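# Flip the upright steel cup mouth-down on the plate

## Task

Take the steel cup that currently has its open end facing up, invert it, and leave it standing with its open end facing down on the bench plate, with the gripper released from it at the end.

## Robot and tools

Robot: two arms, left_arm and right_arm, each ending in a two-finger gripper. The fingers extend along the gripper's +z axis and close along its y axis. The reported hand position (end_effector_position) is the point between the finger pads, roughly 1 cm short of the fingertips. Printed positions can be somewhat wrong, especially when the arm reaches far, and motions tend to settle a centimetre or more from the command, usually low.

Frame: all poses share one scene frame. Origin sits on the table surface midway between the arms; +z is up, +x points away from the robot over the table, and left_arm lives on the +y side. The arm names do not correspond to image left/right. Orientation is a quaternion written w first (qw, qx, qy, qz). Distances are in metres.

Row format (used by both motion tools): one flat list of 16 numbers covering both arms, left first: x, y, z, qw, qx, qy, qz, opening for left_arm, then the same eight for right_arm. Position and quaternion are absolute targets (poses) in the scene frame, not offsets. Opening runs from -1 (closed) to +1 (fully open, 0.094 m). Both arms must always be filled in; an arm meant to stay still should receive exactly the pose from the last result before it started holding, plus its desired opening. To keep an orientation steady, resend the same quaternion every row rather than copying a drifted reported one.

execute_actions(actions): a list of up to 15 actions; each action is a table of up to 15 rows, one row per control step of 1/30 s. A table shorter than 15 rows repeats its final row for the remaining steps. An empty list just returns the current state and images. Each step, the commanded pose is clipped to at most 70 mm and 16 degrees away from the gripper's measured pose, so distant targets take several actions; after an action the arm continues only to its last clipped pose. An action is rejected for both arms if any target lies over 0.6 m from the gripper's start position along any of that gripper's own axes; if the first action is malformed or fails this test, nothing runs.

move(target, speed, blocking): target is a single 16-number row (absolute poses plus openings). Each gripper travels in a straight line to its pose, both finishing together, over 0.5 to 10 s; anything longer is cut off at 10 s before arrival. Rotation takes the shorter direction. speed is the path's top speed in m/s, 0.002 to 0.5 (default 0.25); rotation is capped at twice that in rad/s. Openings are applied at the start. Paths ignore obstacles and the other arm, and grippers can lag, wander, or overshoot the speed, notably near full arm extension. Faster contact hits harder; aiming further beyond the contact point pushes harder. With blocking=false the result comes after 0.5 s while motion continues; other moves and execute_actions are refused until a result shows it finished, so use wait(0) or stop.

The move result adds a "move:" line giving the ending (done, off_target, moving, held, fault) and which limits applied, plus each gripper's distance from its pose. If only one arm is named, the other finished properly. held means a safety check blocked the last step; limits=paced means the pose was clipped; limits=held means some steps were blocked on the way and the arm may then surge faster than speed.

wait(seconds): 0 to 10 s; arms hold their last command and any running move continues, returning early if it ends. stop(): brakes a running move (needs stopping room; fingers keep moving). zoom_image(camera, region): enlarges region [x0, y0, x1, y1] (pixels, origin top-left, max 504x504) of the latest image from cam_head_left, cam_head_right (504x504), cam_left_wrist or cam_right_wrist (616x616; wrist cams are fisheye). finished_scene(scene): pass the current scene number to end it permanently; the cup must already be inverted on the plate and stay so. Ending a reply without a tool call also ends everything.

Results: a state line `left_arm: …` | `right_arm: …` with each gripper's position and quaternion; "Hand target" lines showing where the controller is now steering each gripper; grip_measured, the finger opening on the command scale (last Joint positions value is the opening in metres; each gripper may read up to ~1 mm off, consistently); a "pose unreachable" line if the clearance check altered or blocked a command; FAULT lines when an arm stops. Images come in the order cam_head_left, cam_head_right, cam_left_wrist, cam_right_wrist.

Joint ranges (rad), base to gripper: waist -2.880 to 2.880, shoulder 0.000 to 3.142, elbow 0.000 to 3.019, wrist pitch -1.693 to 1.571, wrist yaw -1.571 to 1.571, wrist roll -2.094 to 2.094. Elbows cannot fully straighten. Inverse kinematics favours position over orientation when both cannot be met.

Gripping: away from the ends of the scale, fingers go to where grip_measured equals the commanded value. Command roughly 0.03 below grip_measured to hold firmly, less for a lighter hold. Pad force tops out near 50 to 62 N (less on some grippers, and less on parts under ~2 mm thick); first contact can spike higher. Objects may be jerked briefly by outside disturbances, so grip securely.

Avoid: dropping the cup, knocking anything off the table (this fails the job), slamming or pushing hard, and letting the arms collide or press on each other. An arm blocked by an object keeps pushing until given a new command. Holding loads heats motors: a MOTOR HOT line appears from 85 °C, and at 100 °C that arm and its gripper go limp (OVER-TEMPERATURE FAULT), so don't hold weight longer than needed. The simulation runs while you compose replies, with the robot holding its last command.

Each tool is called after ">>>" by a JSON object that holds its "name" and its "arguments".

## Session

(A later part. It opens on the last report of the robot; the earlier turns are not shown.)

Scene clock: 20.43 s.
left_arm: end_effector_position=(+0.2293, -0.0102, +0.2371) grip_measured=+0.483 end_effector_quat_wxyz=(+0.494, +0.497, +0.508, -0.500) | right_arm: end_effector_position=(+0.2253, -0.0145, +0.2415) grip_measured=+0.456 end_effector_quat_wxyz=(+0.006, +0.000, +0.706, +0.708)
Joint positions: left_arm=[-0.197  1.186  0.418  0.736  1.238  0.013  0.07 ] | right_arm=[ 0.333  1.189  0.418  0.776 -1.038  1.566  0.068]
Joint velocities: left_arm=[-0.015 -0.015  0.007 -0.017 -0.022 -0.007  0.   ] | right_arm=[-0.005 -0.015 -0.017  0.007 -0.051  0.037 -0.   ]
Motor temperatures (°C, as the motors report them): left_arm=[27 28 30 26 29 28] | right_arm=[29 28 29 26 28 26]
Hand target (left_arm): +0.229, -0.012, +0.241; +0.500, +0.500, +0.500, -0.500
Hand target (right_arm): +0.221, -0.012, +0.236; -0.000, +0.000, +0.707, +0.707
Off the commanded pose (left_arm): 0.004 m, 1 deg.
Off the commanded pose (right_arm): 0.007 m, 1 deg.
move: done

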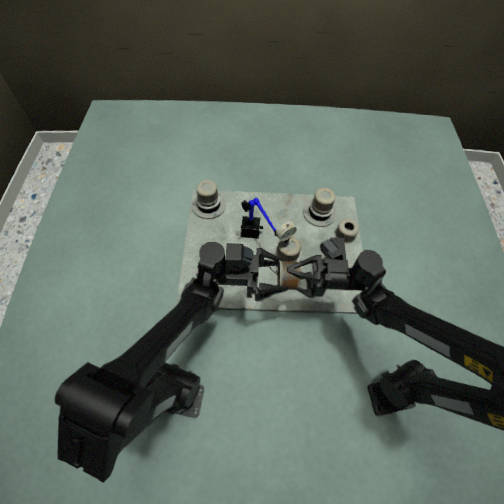

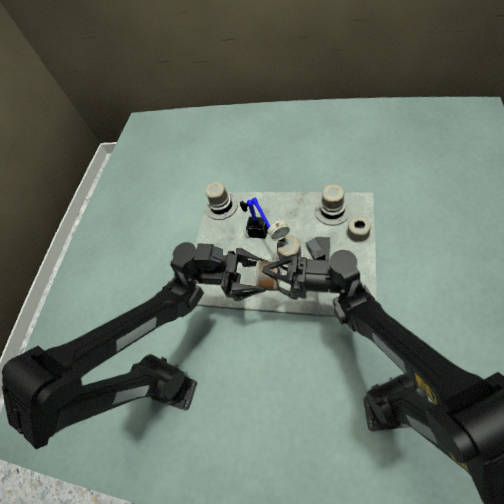

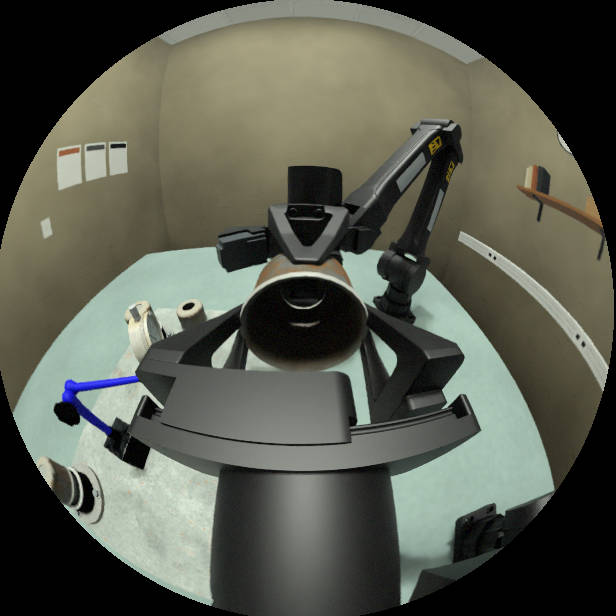

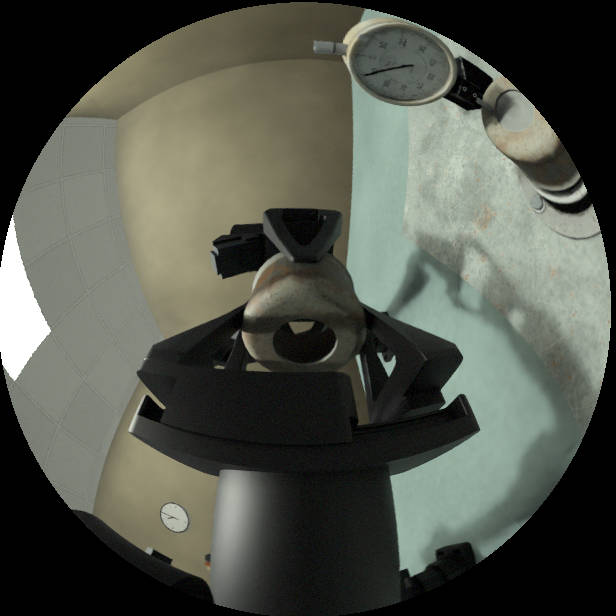

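>>> {"name": "move", "arguments": {"target": [0.229,-0.012,0.241,0.5,0.5,0.5,-0.5,1,0.221,-0.012,0.236,0,0,0.707,0.707,0.41], "speed": 0.03}}

>>> {"name": "move", "arguments": {"target": [0.229,0.05,0.238,0.5,0.5,0.5,-0.5,1,0.23,-0.07,0.238,0,0,0.707,0.707,0.41], "speed": 0.15}}

>>> {"name": "move", "arguments": {"target": [0.229,0.05,0.238,0.5,0.5,0.5,-0.5,1,0.32,-0.185,0.1,0,0,1,0,0.41], "speed": 0.35}}

Scene clock: 21.80 s.
left_arm: end_effector_position=(+0.2292, -0.0102, +0.2384) grip_measured=+1.000 end_effector_quat_wxyz=(+0.497, +0.498, +0.505, -0.499) | right_arm: end_effector_position=(+0.2240, -0.0152, +0.2346) grip_measured=+0.456 end_effector_quat_wxyz=(+0.001, +0.006, +0.709, +0.705)
Joint positions: left_arm=[-0.197  1.186  0.418  0.746  1.239  0.013  0.094] | right_arm=[ 0.333  1.198  0.409  0.776 -1.038  1.566  0.068]
Joint velocities: left_arm=[ 0.005  0.005  0.002 -0.002 -0.051  0.007  0.   ] | right_arm=[ 0.015 -0.005  0.012 -0.017 -0.051 -0.037 -0.001]
Motor temperatures (°C, as the motors report them): left_arm=[27 28 30 26 29 28] | right_arm=[29 28 29 26 28 26]
Hand target (left_arm): +0.229, -0.012, +0.241; +0.500, +0.500, +0.500, -0.500
Hand target (right_arm): +0.221, -0.012, +0.236; -0.000, +0.000, +0.707, +0.707
Off the commanded pose (left_arm): 0.003 m, 1 deg.
Off the commanded pose (right_arm): 0.005 m, 1 deg.
move: done

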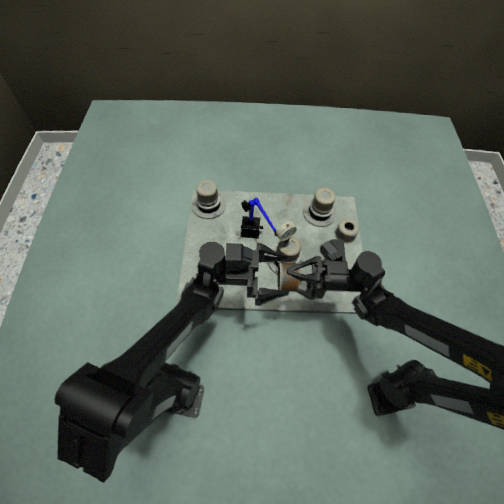

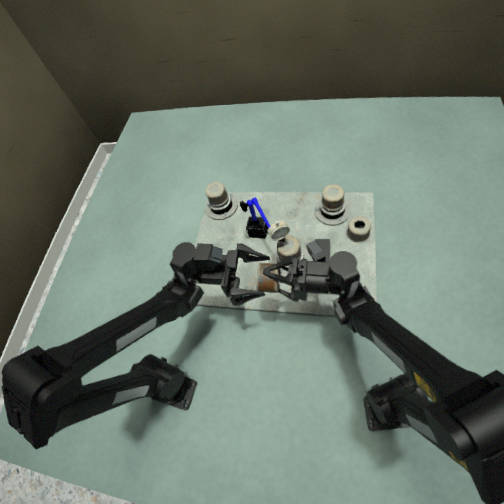

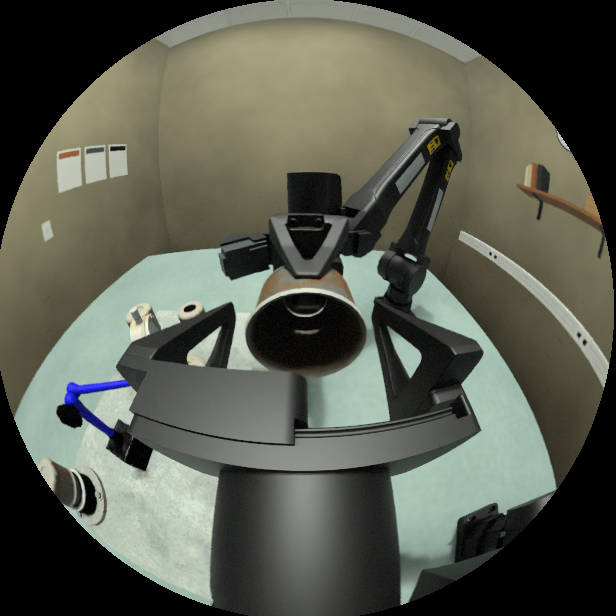

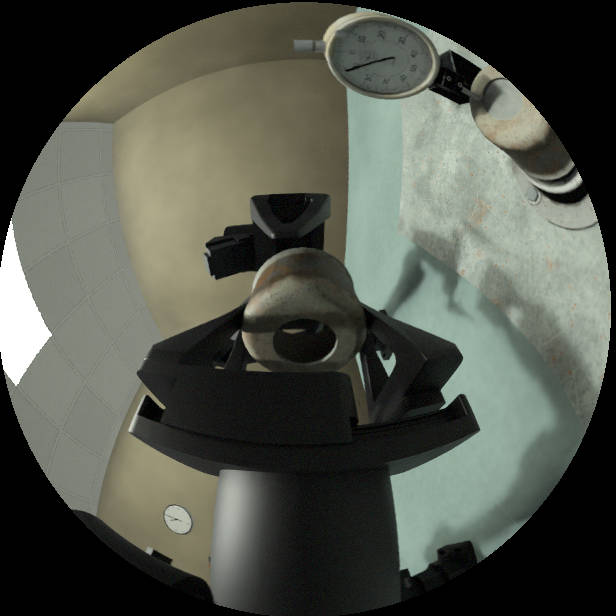

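Scene clock: 22.57 s.
left_arm: end_effector_position=(+0.2333, +0.0498, +0.2355) grip_measured=+1.000 end_effector_quat_wxyz=(+0.495, +0.497, +0.505, -0.503) | right_arm: end_effector_position=(+0.2312, -0.0680, +0.2327) grip_measured=+0.456 end_effector_quat_wxyz=(-0.006, +0.004, +0.710, +0.705)
Joint positions: left_arm=[0.011 1.168 0.393 0.746 1.452 0.013 0.094] | right_arm=[ 0.15   1.156  0.375  0.76  -1.234  1.566  0.068]
Joint velocities: left_arm=[-0.005 -0.005 -0.002 -0.007 -0.007 -0.051  0.   ] | right_arm=[-0.005 -0.005 -0.027 -0.007  0.051  0.037  0.001]
Motor temperatures (°C, as the motors report them): left_arm=[27 28 30 26 29 28] | right_arm=[29 28 29 26 28 26]
Hand target (left_arm): +0.230, +0.051, +0.238; +0.500, +0.500, +0.500, -0.500
Hand target (right_arm): +0.230, -0.070, +0.238; +0.000, -0.000, +0.708, +0.707
Off the commanded pose (left_arm): 0.005 m, 1 deg.
Off the commanded pose (right_arm): 0.006 m, 1 deg.
move: done

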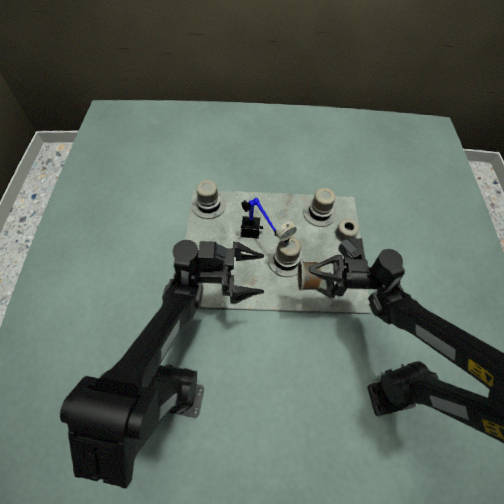

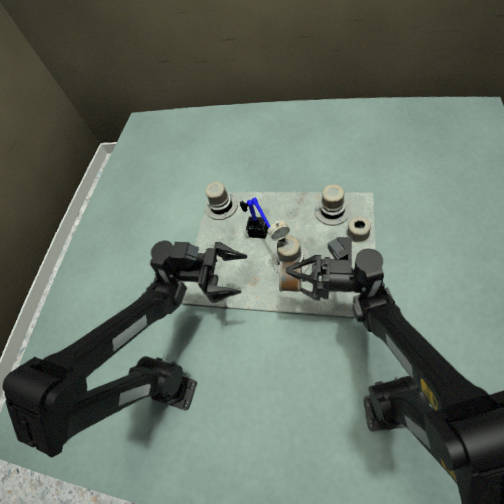

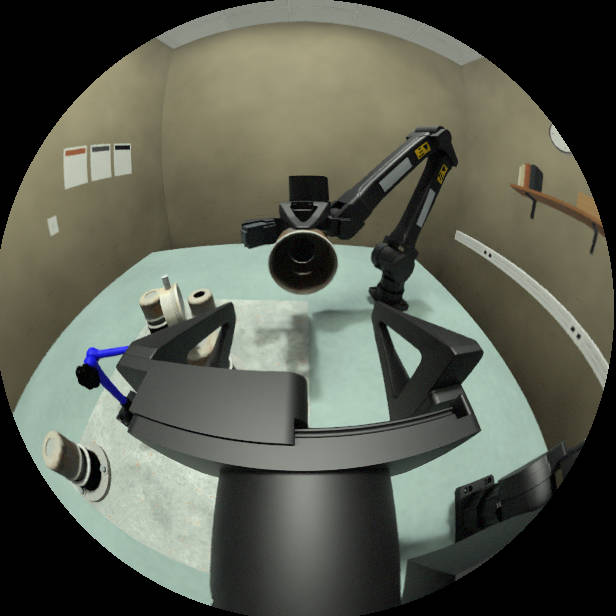

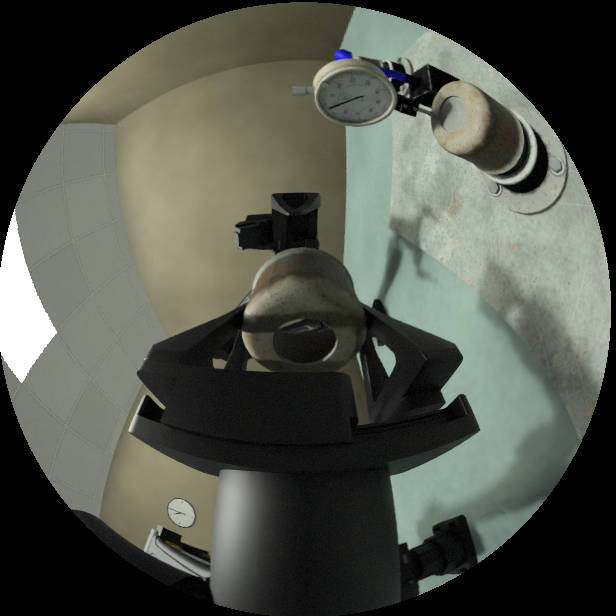

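Scene clock: 25.20 s.
left_arm: end_effector_position=(+0.2333, +0.0498, +0.2357) grip_measured=+1.000 end_effector_quat_wxyz=(+0.496, +0.497, +0.504, -0.503) | right_arm: end_effector_position=(+0.3001, -0.1961, +0.0810) grip_measured=+0.456 end_effector_quat_wxyz=(-0.022, +0.005, +1.000, -0.006)
Joint positions: left_arm=[0.011 1.167 0.393 0.746 1.452 0.013 0.094] | right_arm=[ 0.199  1.429  0.913 -1.101 -0.006  0.4    0.068]
Joint velocities: left_arm=[-0.005 -0.015 -0.017  0.007 -0.007 -0.095  0.   ] | right_arm=[-0.015 -0.005 -0.002 -0.007  0.007  0.007  0.   ]
Motor temperatures (°C, as the motors report them): left_arm=[27 28 30 26 29 28] | right_arm=[29 28 30 26 28 26]
Hand target (left_arm): +0.229, +0.050, +0.238; +0.500, +0.500, +0.500, -0.500
Hand target (right_arm): +0.320, -0.184, +0.101; +0.002, +0.005, +1.000, +0.003
Off the commanded pose (left_arm): 0.005 m, 1 deg.
Off the commanded pose (right_arm): 0.030 m, 3 deg.
move: off_target (right_arm)

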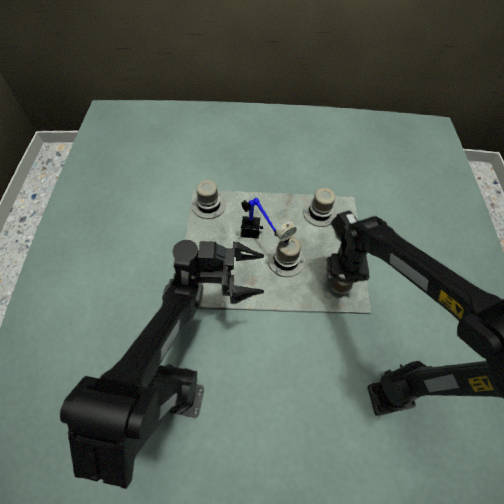

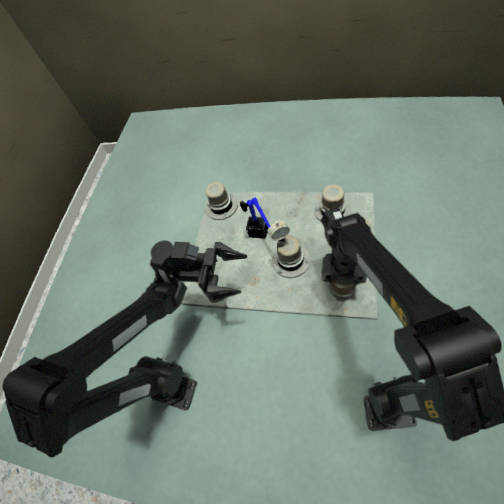

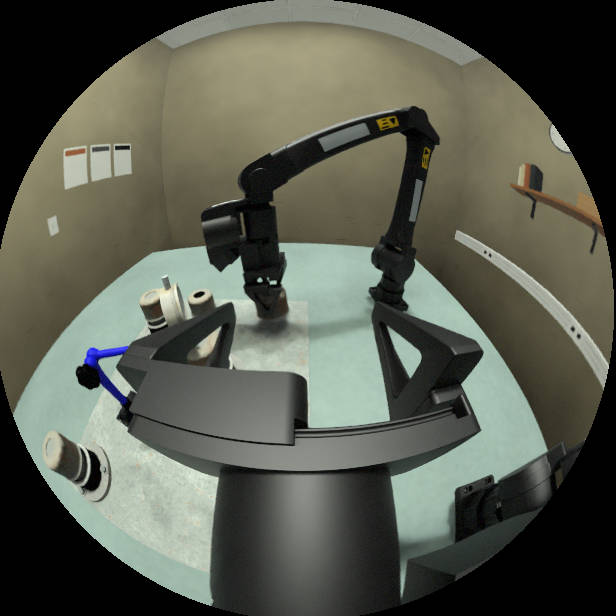

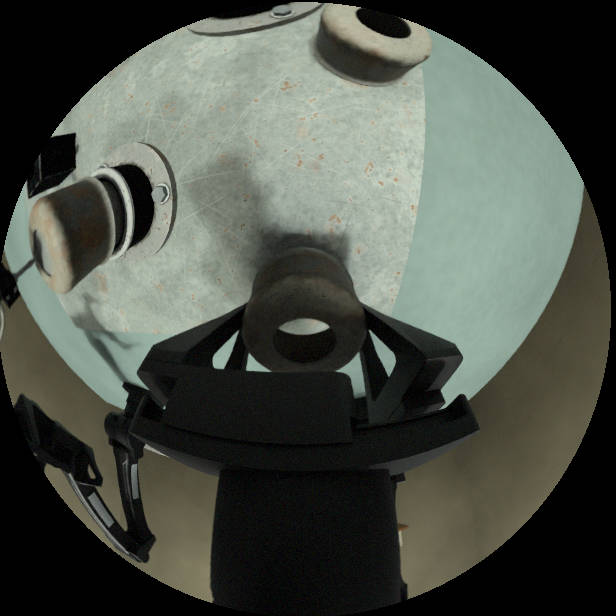

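>>> {"name": "move", "arguments": {"target": [0.229,0.05,0.238,0.5,0.5,0.5,-0.5,1,0.307,-0.192,0.04,0,0,1,0,0.41], "speed": 0.04}}

>>> {"name": "zoom_image", "arguments": {"camera": "cam_left_wrist", "region": [200,240,340,360]}}

Scene clock: 26.83 s.
left_arm: end_effector_position=(+0.2333, +0.0498, +0.2357) grip_measured=+1.000 end_effector_quat_wxyz=(+0.496, +0.497, +0.504, -0.503) | right_arm: end_effector_position=(+0.3074, -0.1937, +0.0440) grip_measured=+0.456 end_effector_quat_wxyz=(-0.001, +0.006, +1.000, +0.001)
Joint positions: left_arm=[0.011 1.167 0.393 0.746 1.452 0.013 0.094] | right_arm=[ 0.199  1.479  0.853 -0.945 -0.002  0.401  0.068]
Joint velocities: left_arm=[-0.005 -0.005  0.017  0.002  0.007  0.007  0.   ] | right_arm=[-0.005 -0.005  0.007 -0.012  0.022 -0.095 -0.001]
Motor temperatures (°C, as the motors report them): left_arm=[27 28 30 26 29 28] | right_arm=[29 28 30 26 28 26]
Hand target (left_arm): +0.229, +0.050, +0.238; +0.500, +0.500, +0.500, -0.500
Hand target (right_arm): +0.308, -0.192, +0.040; +0.000, -0.000, +1.000, +0.000
Off the commanded pose (left_arm): 0.005 m, 1 deg.
Off the commanded pose (right_arm): 0.004 m, 1 deg.
move: done

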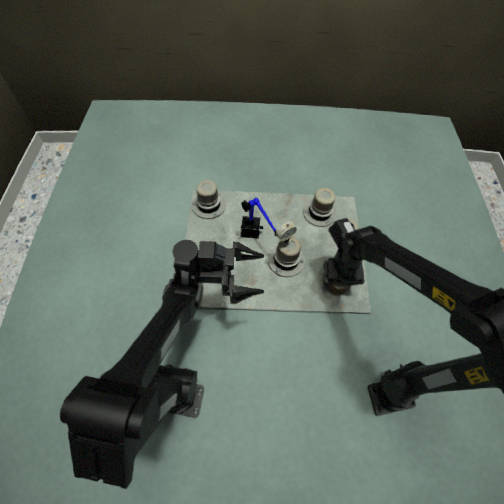

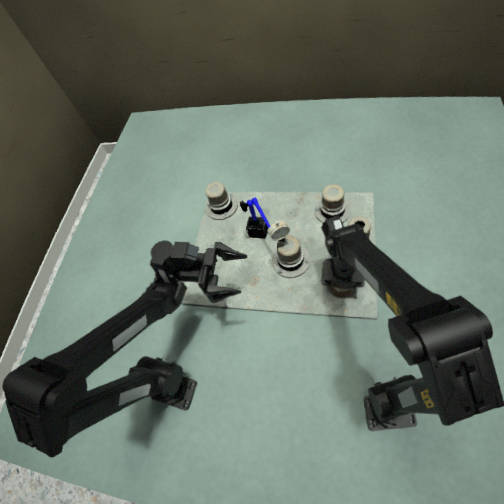

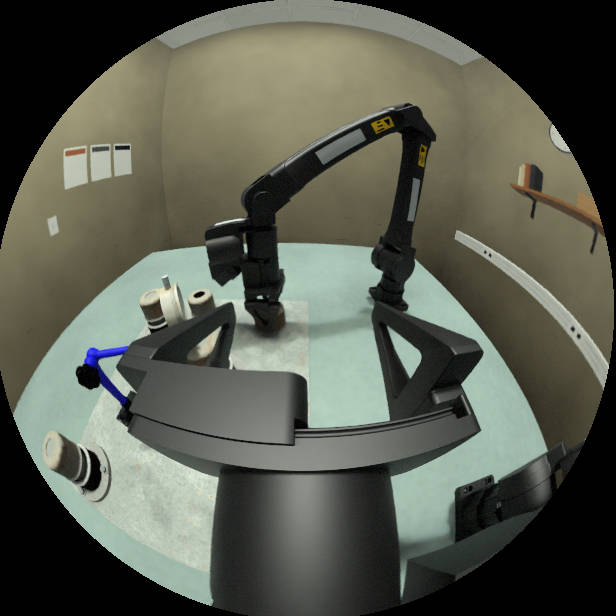

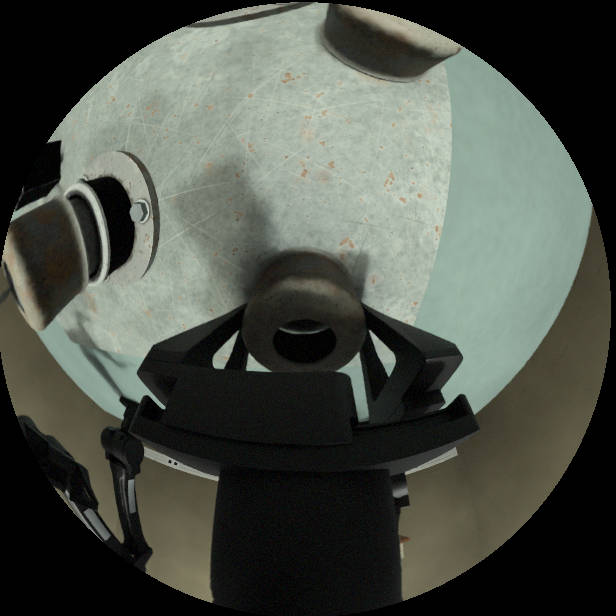

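Region (200, 240, 340, 360) of cam_left_wrist's 616x616 image, scaled by 3.600, with more detail than that image has; it fills the top 432 rows of this view, and the rest is white.

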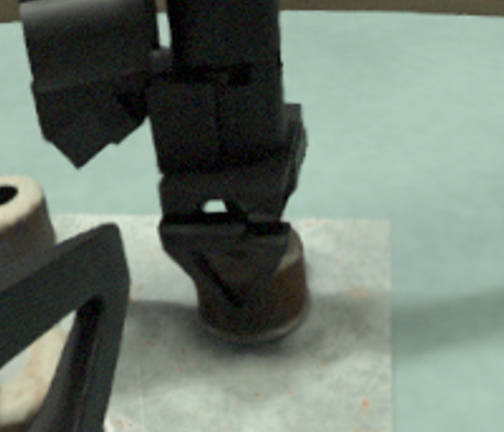

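>>> {"name": "move", "arguments": {"target": [0.229,0.05,0.238,0.5,0.5,0.5,-0.5,1,0.307,-0.192,0.035,0,0,1,0,0.41], "speed": 0.02}}

>>> {"name": "move", "arguments": {"target": [0.229,0.05,0.238,0.5,0.5,0.5,-0.5,1,0.307,-0.192,0.039,0,0,1,0,1], "speed": 0.02}}

>>> {"name": "move", "arguments": {"target": [0.229,0.05,0.238,0.5,0.5,0.5,-0.5,1,0.307,-0.192,0.13,0,0,1,0,1]}}

Scene clock: 28.07 s.
left_arm: end_effector_position=(+0.2333, +0.0498, +0.2357) grip_measured=+1.000 end_effector_quat_wxyz=(+0.496, +0.497, +0.504, -0.503) | right_arm: end_effector_position=(+0.3073, -0.1937, +0.0434) grip_measured=+0.456 end_effector_quat_wxyz=(-0.000, +0.006, +1.000, +0.001)
Joint positions: left_arm=[0.011 1.167 0.393 0.746 1.452 0.013 0.094] | right_arm=[ 0.199  1.479  0.851 -0.942 -0.002  0.401  0.068]
Joint velocities: left_arm=[-0.005  0.005  0.007 -0.007 -0.037  0.007  0.   ] | right_arm=[-0.015 -0.005  0.002  0.017 -0.081 -0.022  0.   ]
Motor temperatures (°C, as the motors report them): left_arm=[27 28 30 26 29 28] | right_arm=[29 28 30 26 28 26]
Hand target (left_arm): +0.229, +0.050, +0.238; +0.500, +0.500, +0.500, -0.500
Hand target (right_arm): +0.307, -0.192, +0.035; -0.000, +0.000, +1.000, -0.000
Off the commanded pose (left_arm): 0.005 m, 1 deg.
Off the commanded pose (right_arm): 0.009 m, 1 deg.
move: done

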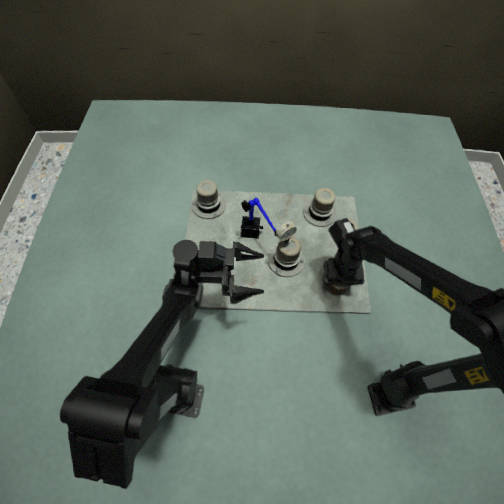

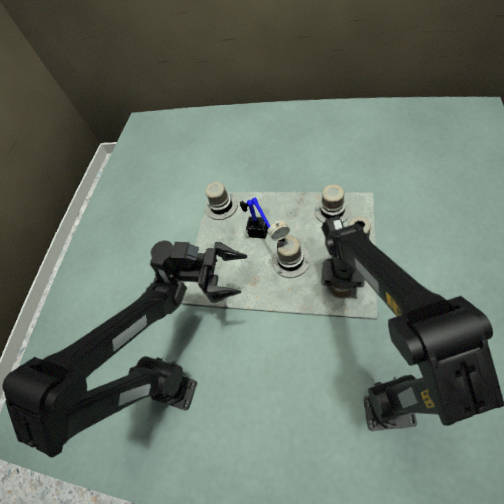

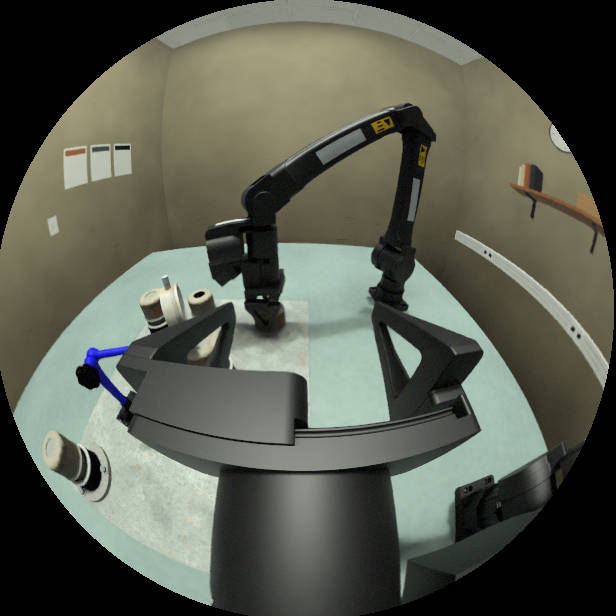

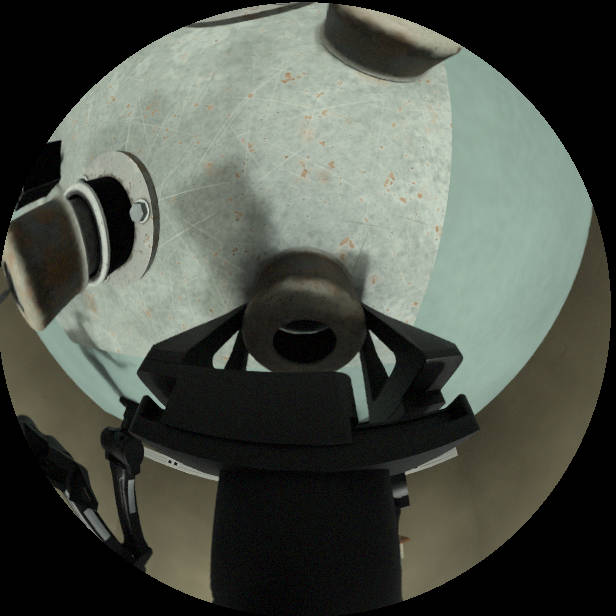

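Scene clock: 28.77 s.
left_arm: end_effector_position=(+0.2333, +0.0498, +0.2357) grip_measured=+1.000 end_effector_quat_wxyz=(+0.496, +0.497, +0.504, -0.503) | right_arm: end_effector_position=(+0.3082, -0.1934, +0.0434) grip_measured=+1.000 end_effector_quat_wxyz=(+0.001, +0.006, +1.000, +0.002)
Joint positions: left_arm=[0.011 1.167 0.393 0.746 1.452 0.013 0.094] | right_arm=[ 0.199  1.479  0.851 -0.938 -0.002  0.401  0.094]
Joint velocities: left_arm=[-0.005  0.005  0.002  0.007 -0.007 -0.066  0.   ] | right_arm=[-0.005 -0.024 -0.012  0.007 -0.037 -0.051  0.   ]
Motor temperatures (°C, as the motors report them): left_arm=[27 28 30 26 29 28] | right_arm=[29 28 30 26 28 26]
Hand target (left_arm): +0.229, +0.050, +0.238; +0.500, +0.500, +0.500, -0.500
Hand target (right_arm): +0.307, -0.192, +0.039; -0.000, +0.000, +1.000, +0.000
Off the commanded pose (left_arm): 0.005 m, 1 deg.
Off the commanded pose (right_arm): 0.005 m, 1 deg.
move: done

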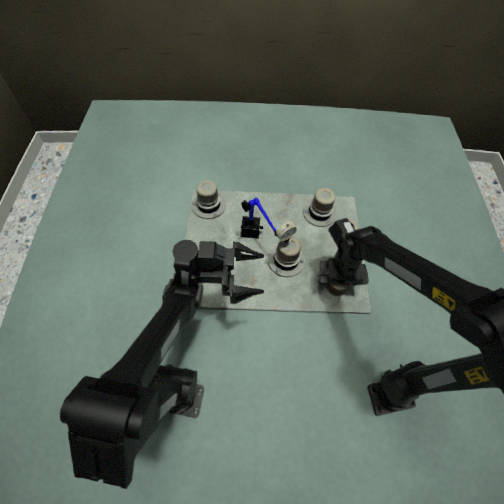

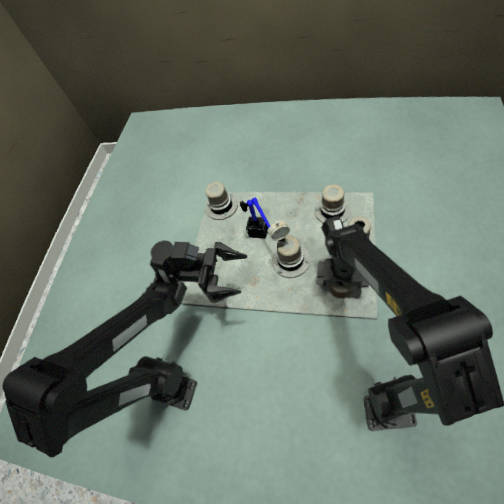

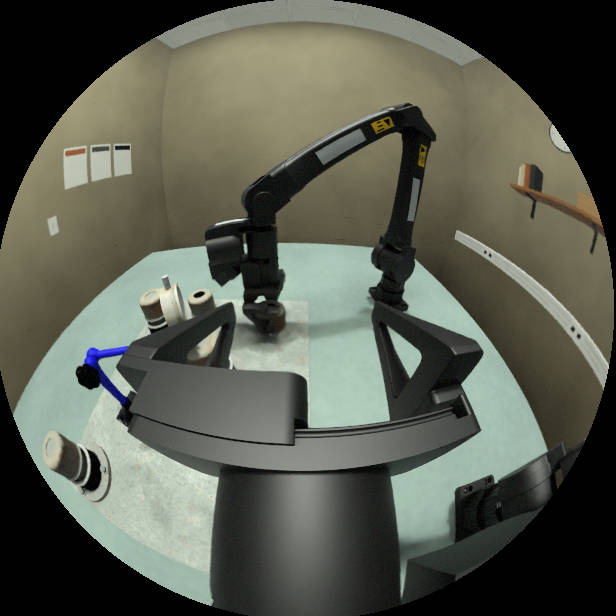

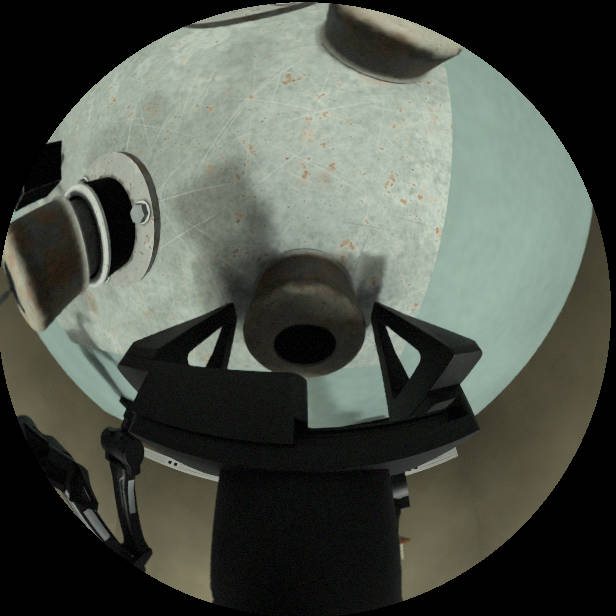

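Scene clock: 29.60 s.
left_arm: end_effector_position=(+0.2333, +0.0498, +0.2357) grip_measured=+1.000 end_effector_quat_wxyz=(+0.496, +0.497, +0.504, -0.503) | right_arm: end_effector_position=(+0.2949, -0.1988, +0.1194) grip_measured=+1.000 end_effector_quat_wxyz=(-0.011, +0.006, +1.000, -0.003)
Joint positions: left_arm=[0.011 1.167 0.393 0.746 1.452 0.013 0.094] | right_arm=[ 0.199  1.349  0.946 -1.191 -0.002  0.401  0.094]
Joint velocities: left_arm=[ 0.005 -0.005  0.012 -0.012 -0.081 -0.007  0.   ] | right_arm=[-0.015 -0.015 -0.012 -0.012 -0.095  0.007  0.   ]
Motor temperatures (°C, as the motors report them): left_arm=[27 28 30 26 29 28] | right_arm=[29 28 30 26 28 26]
Hand target (left_arm): +0.229, +0.050, +0.238; +0.500, +0.500, +0.500, -0.500
Hand target (right_arm): +0.305, -0.193, +0.130; +0.000, +0.000, +1.000, +0.000
Off the commanded pose (left_arm): 0.005 m, 1 deg.
Off the commanded pose (right_arm): 0.017 m, 1 deg.
move: off_target (right_arm)

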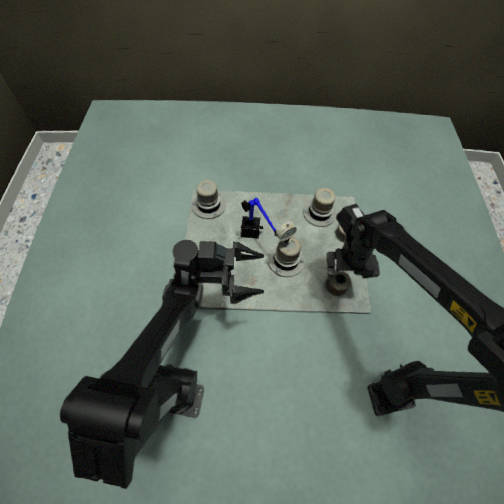

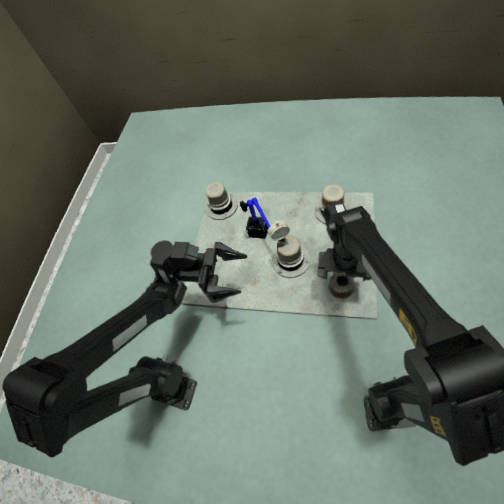

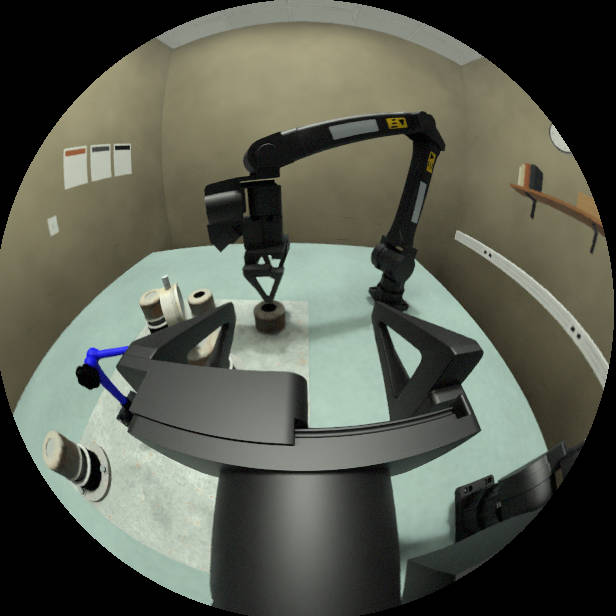

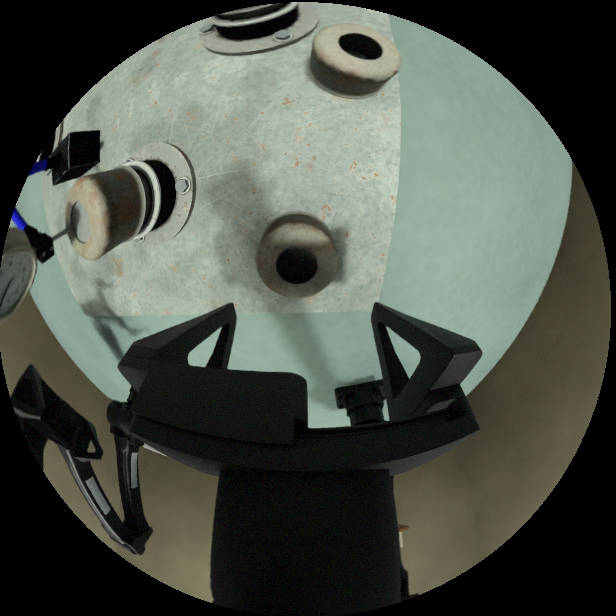

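>>> {"name": "finished_scene", "arguments": {"scene": 2}}

The scene is finished: the task was done.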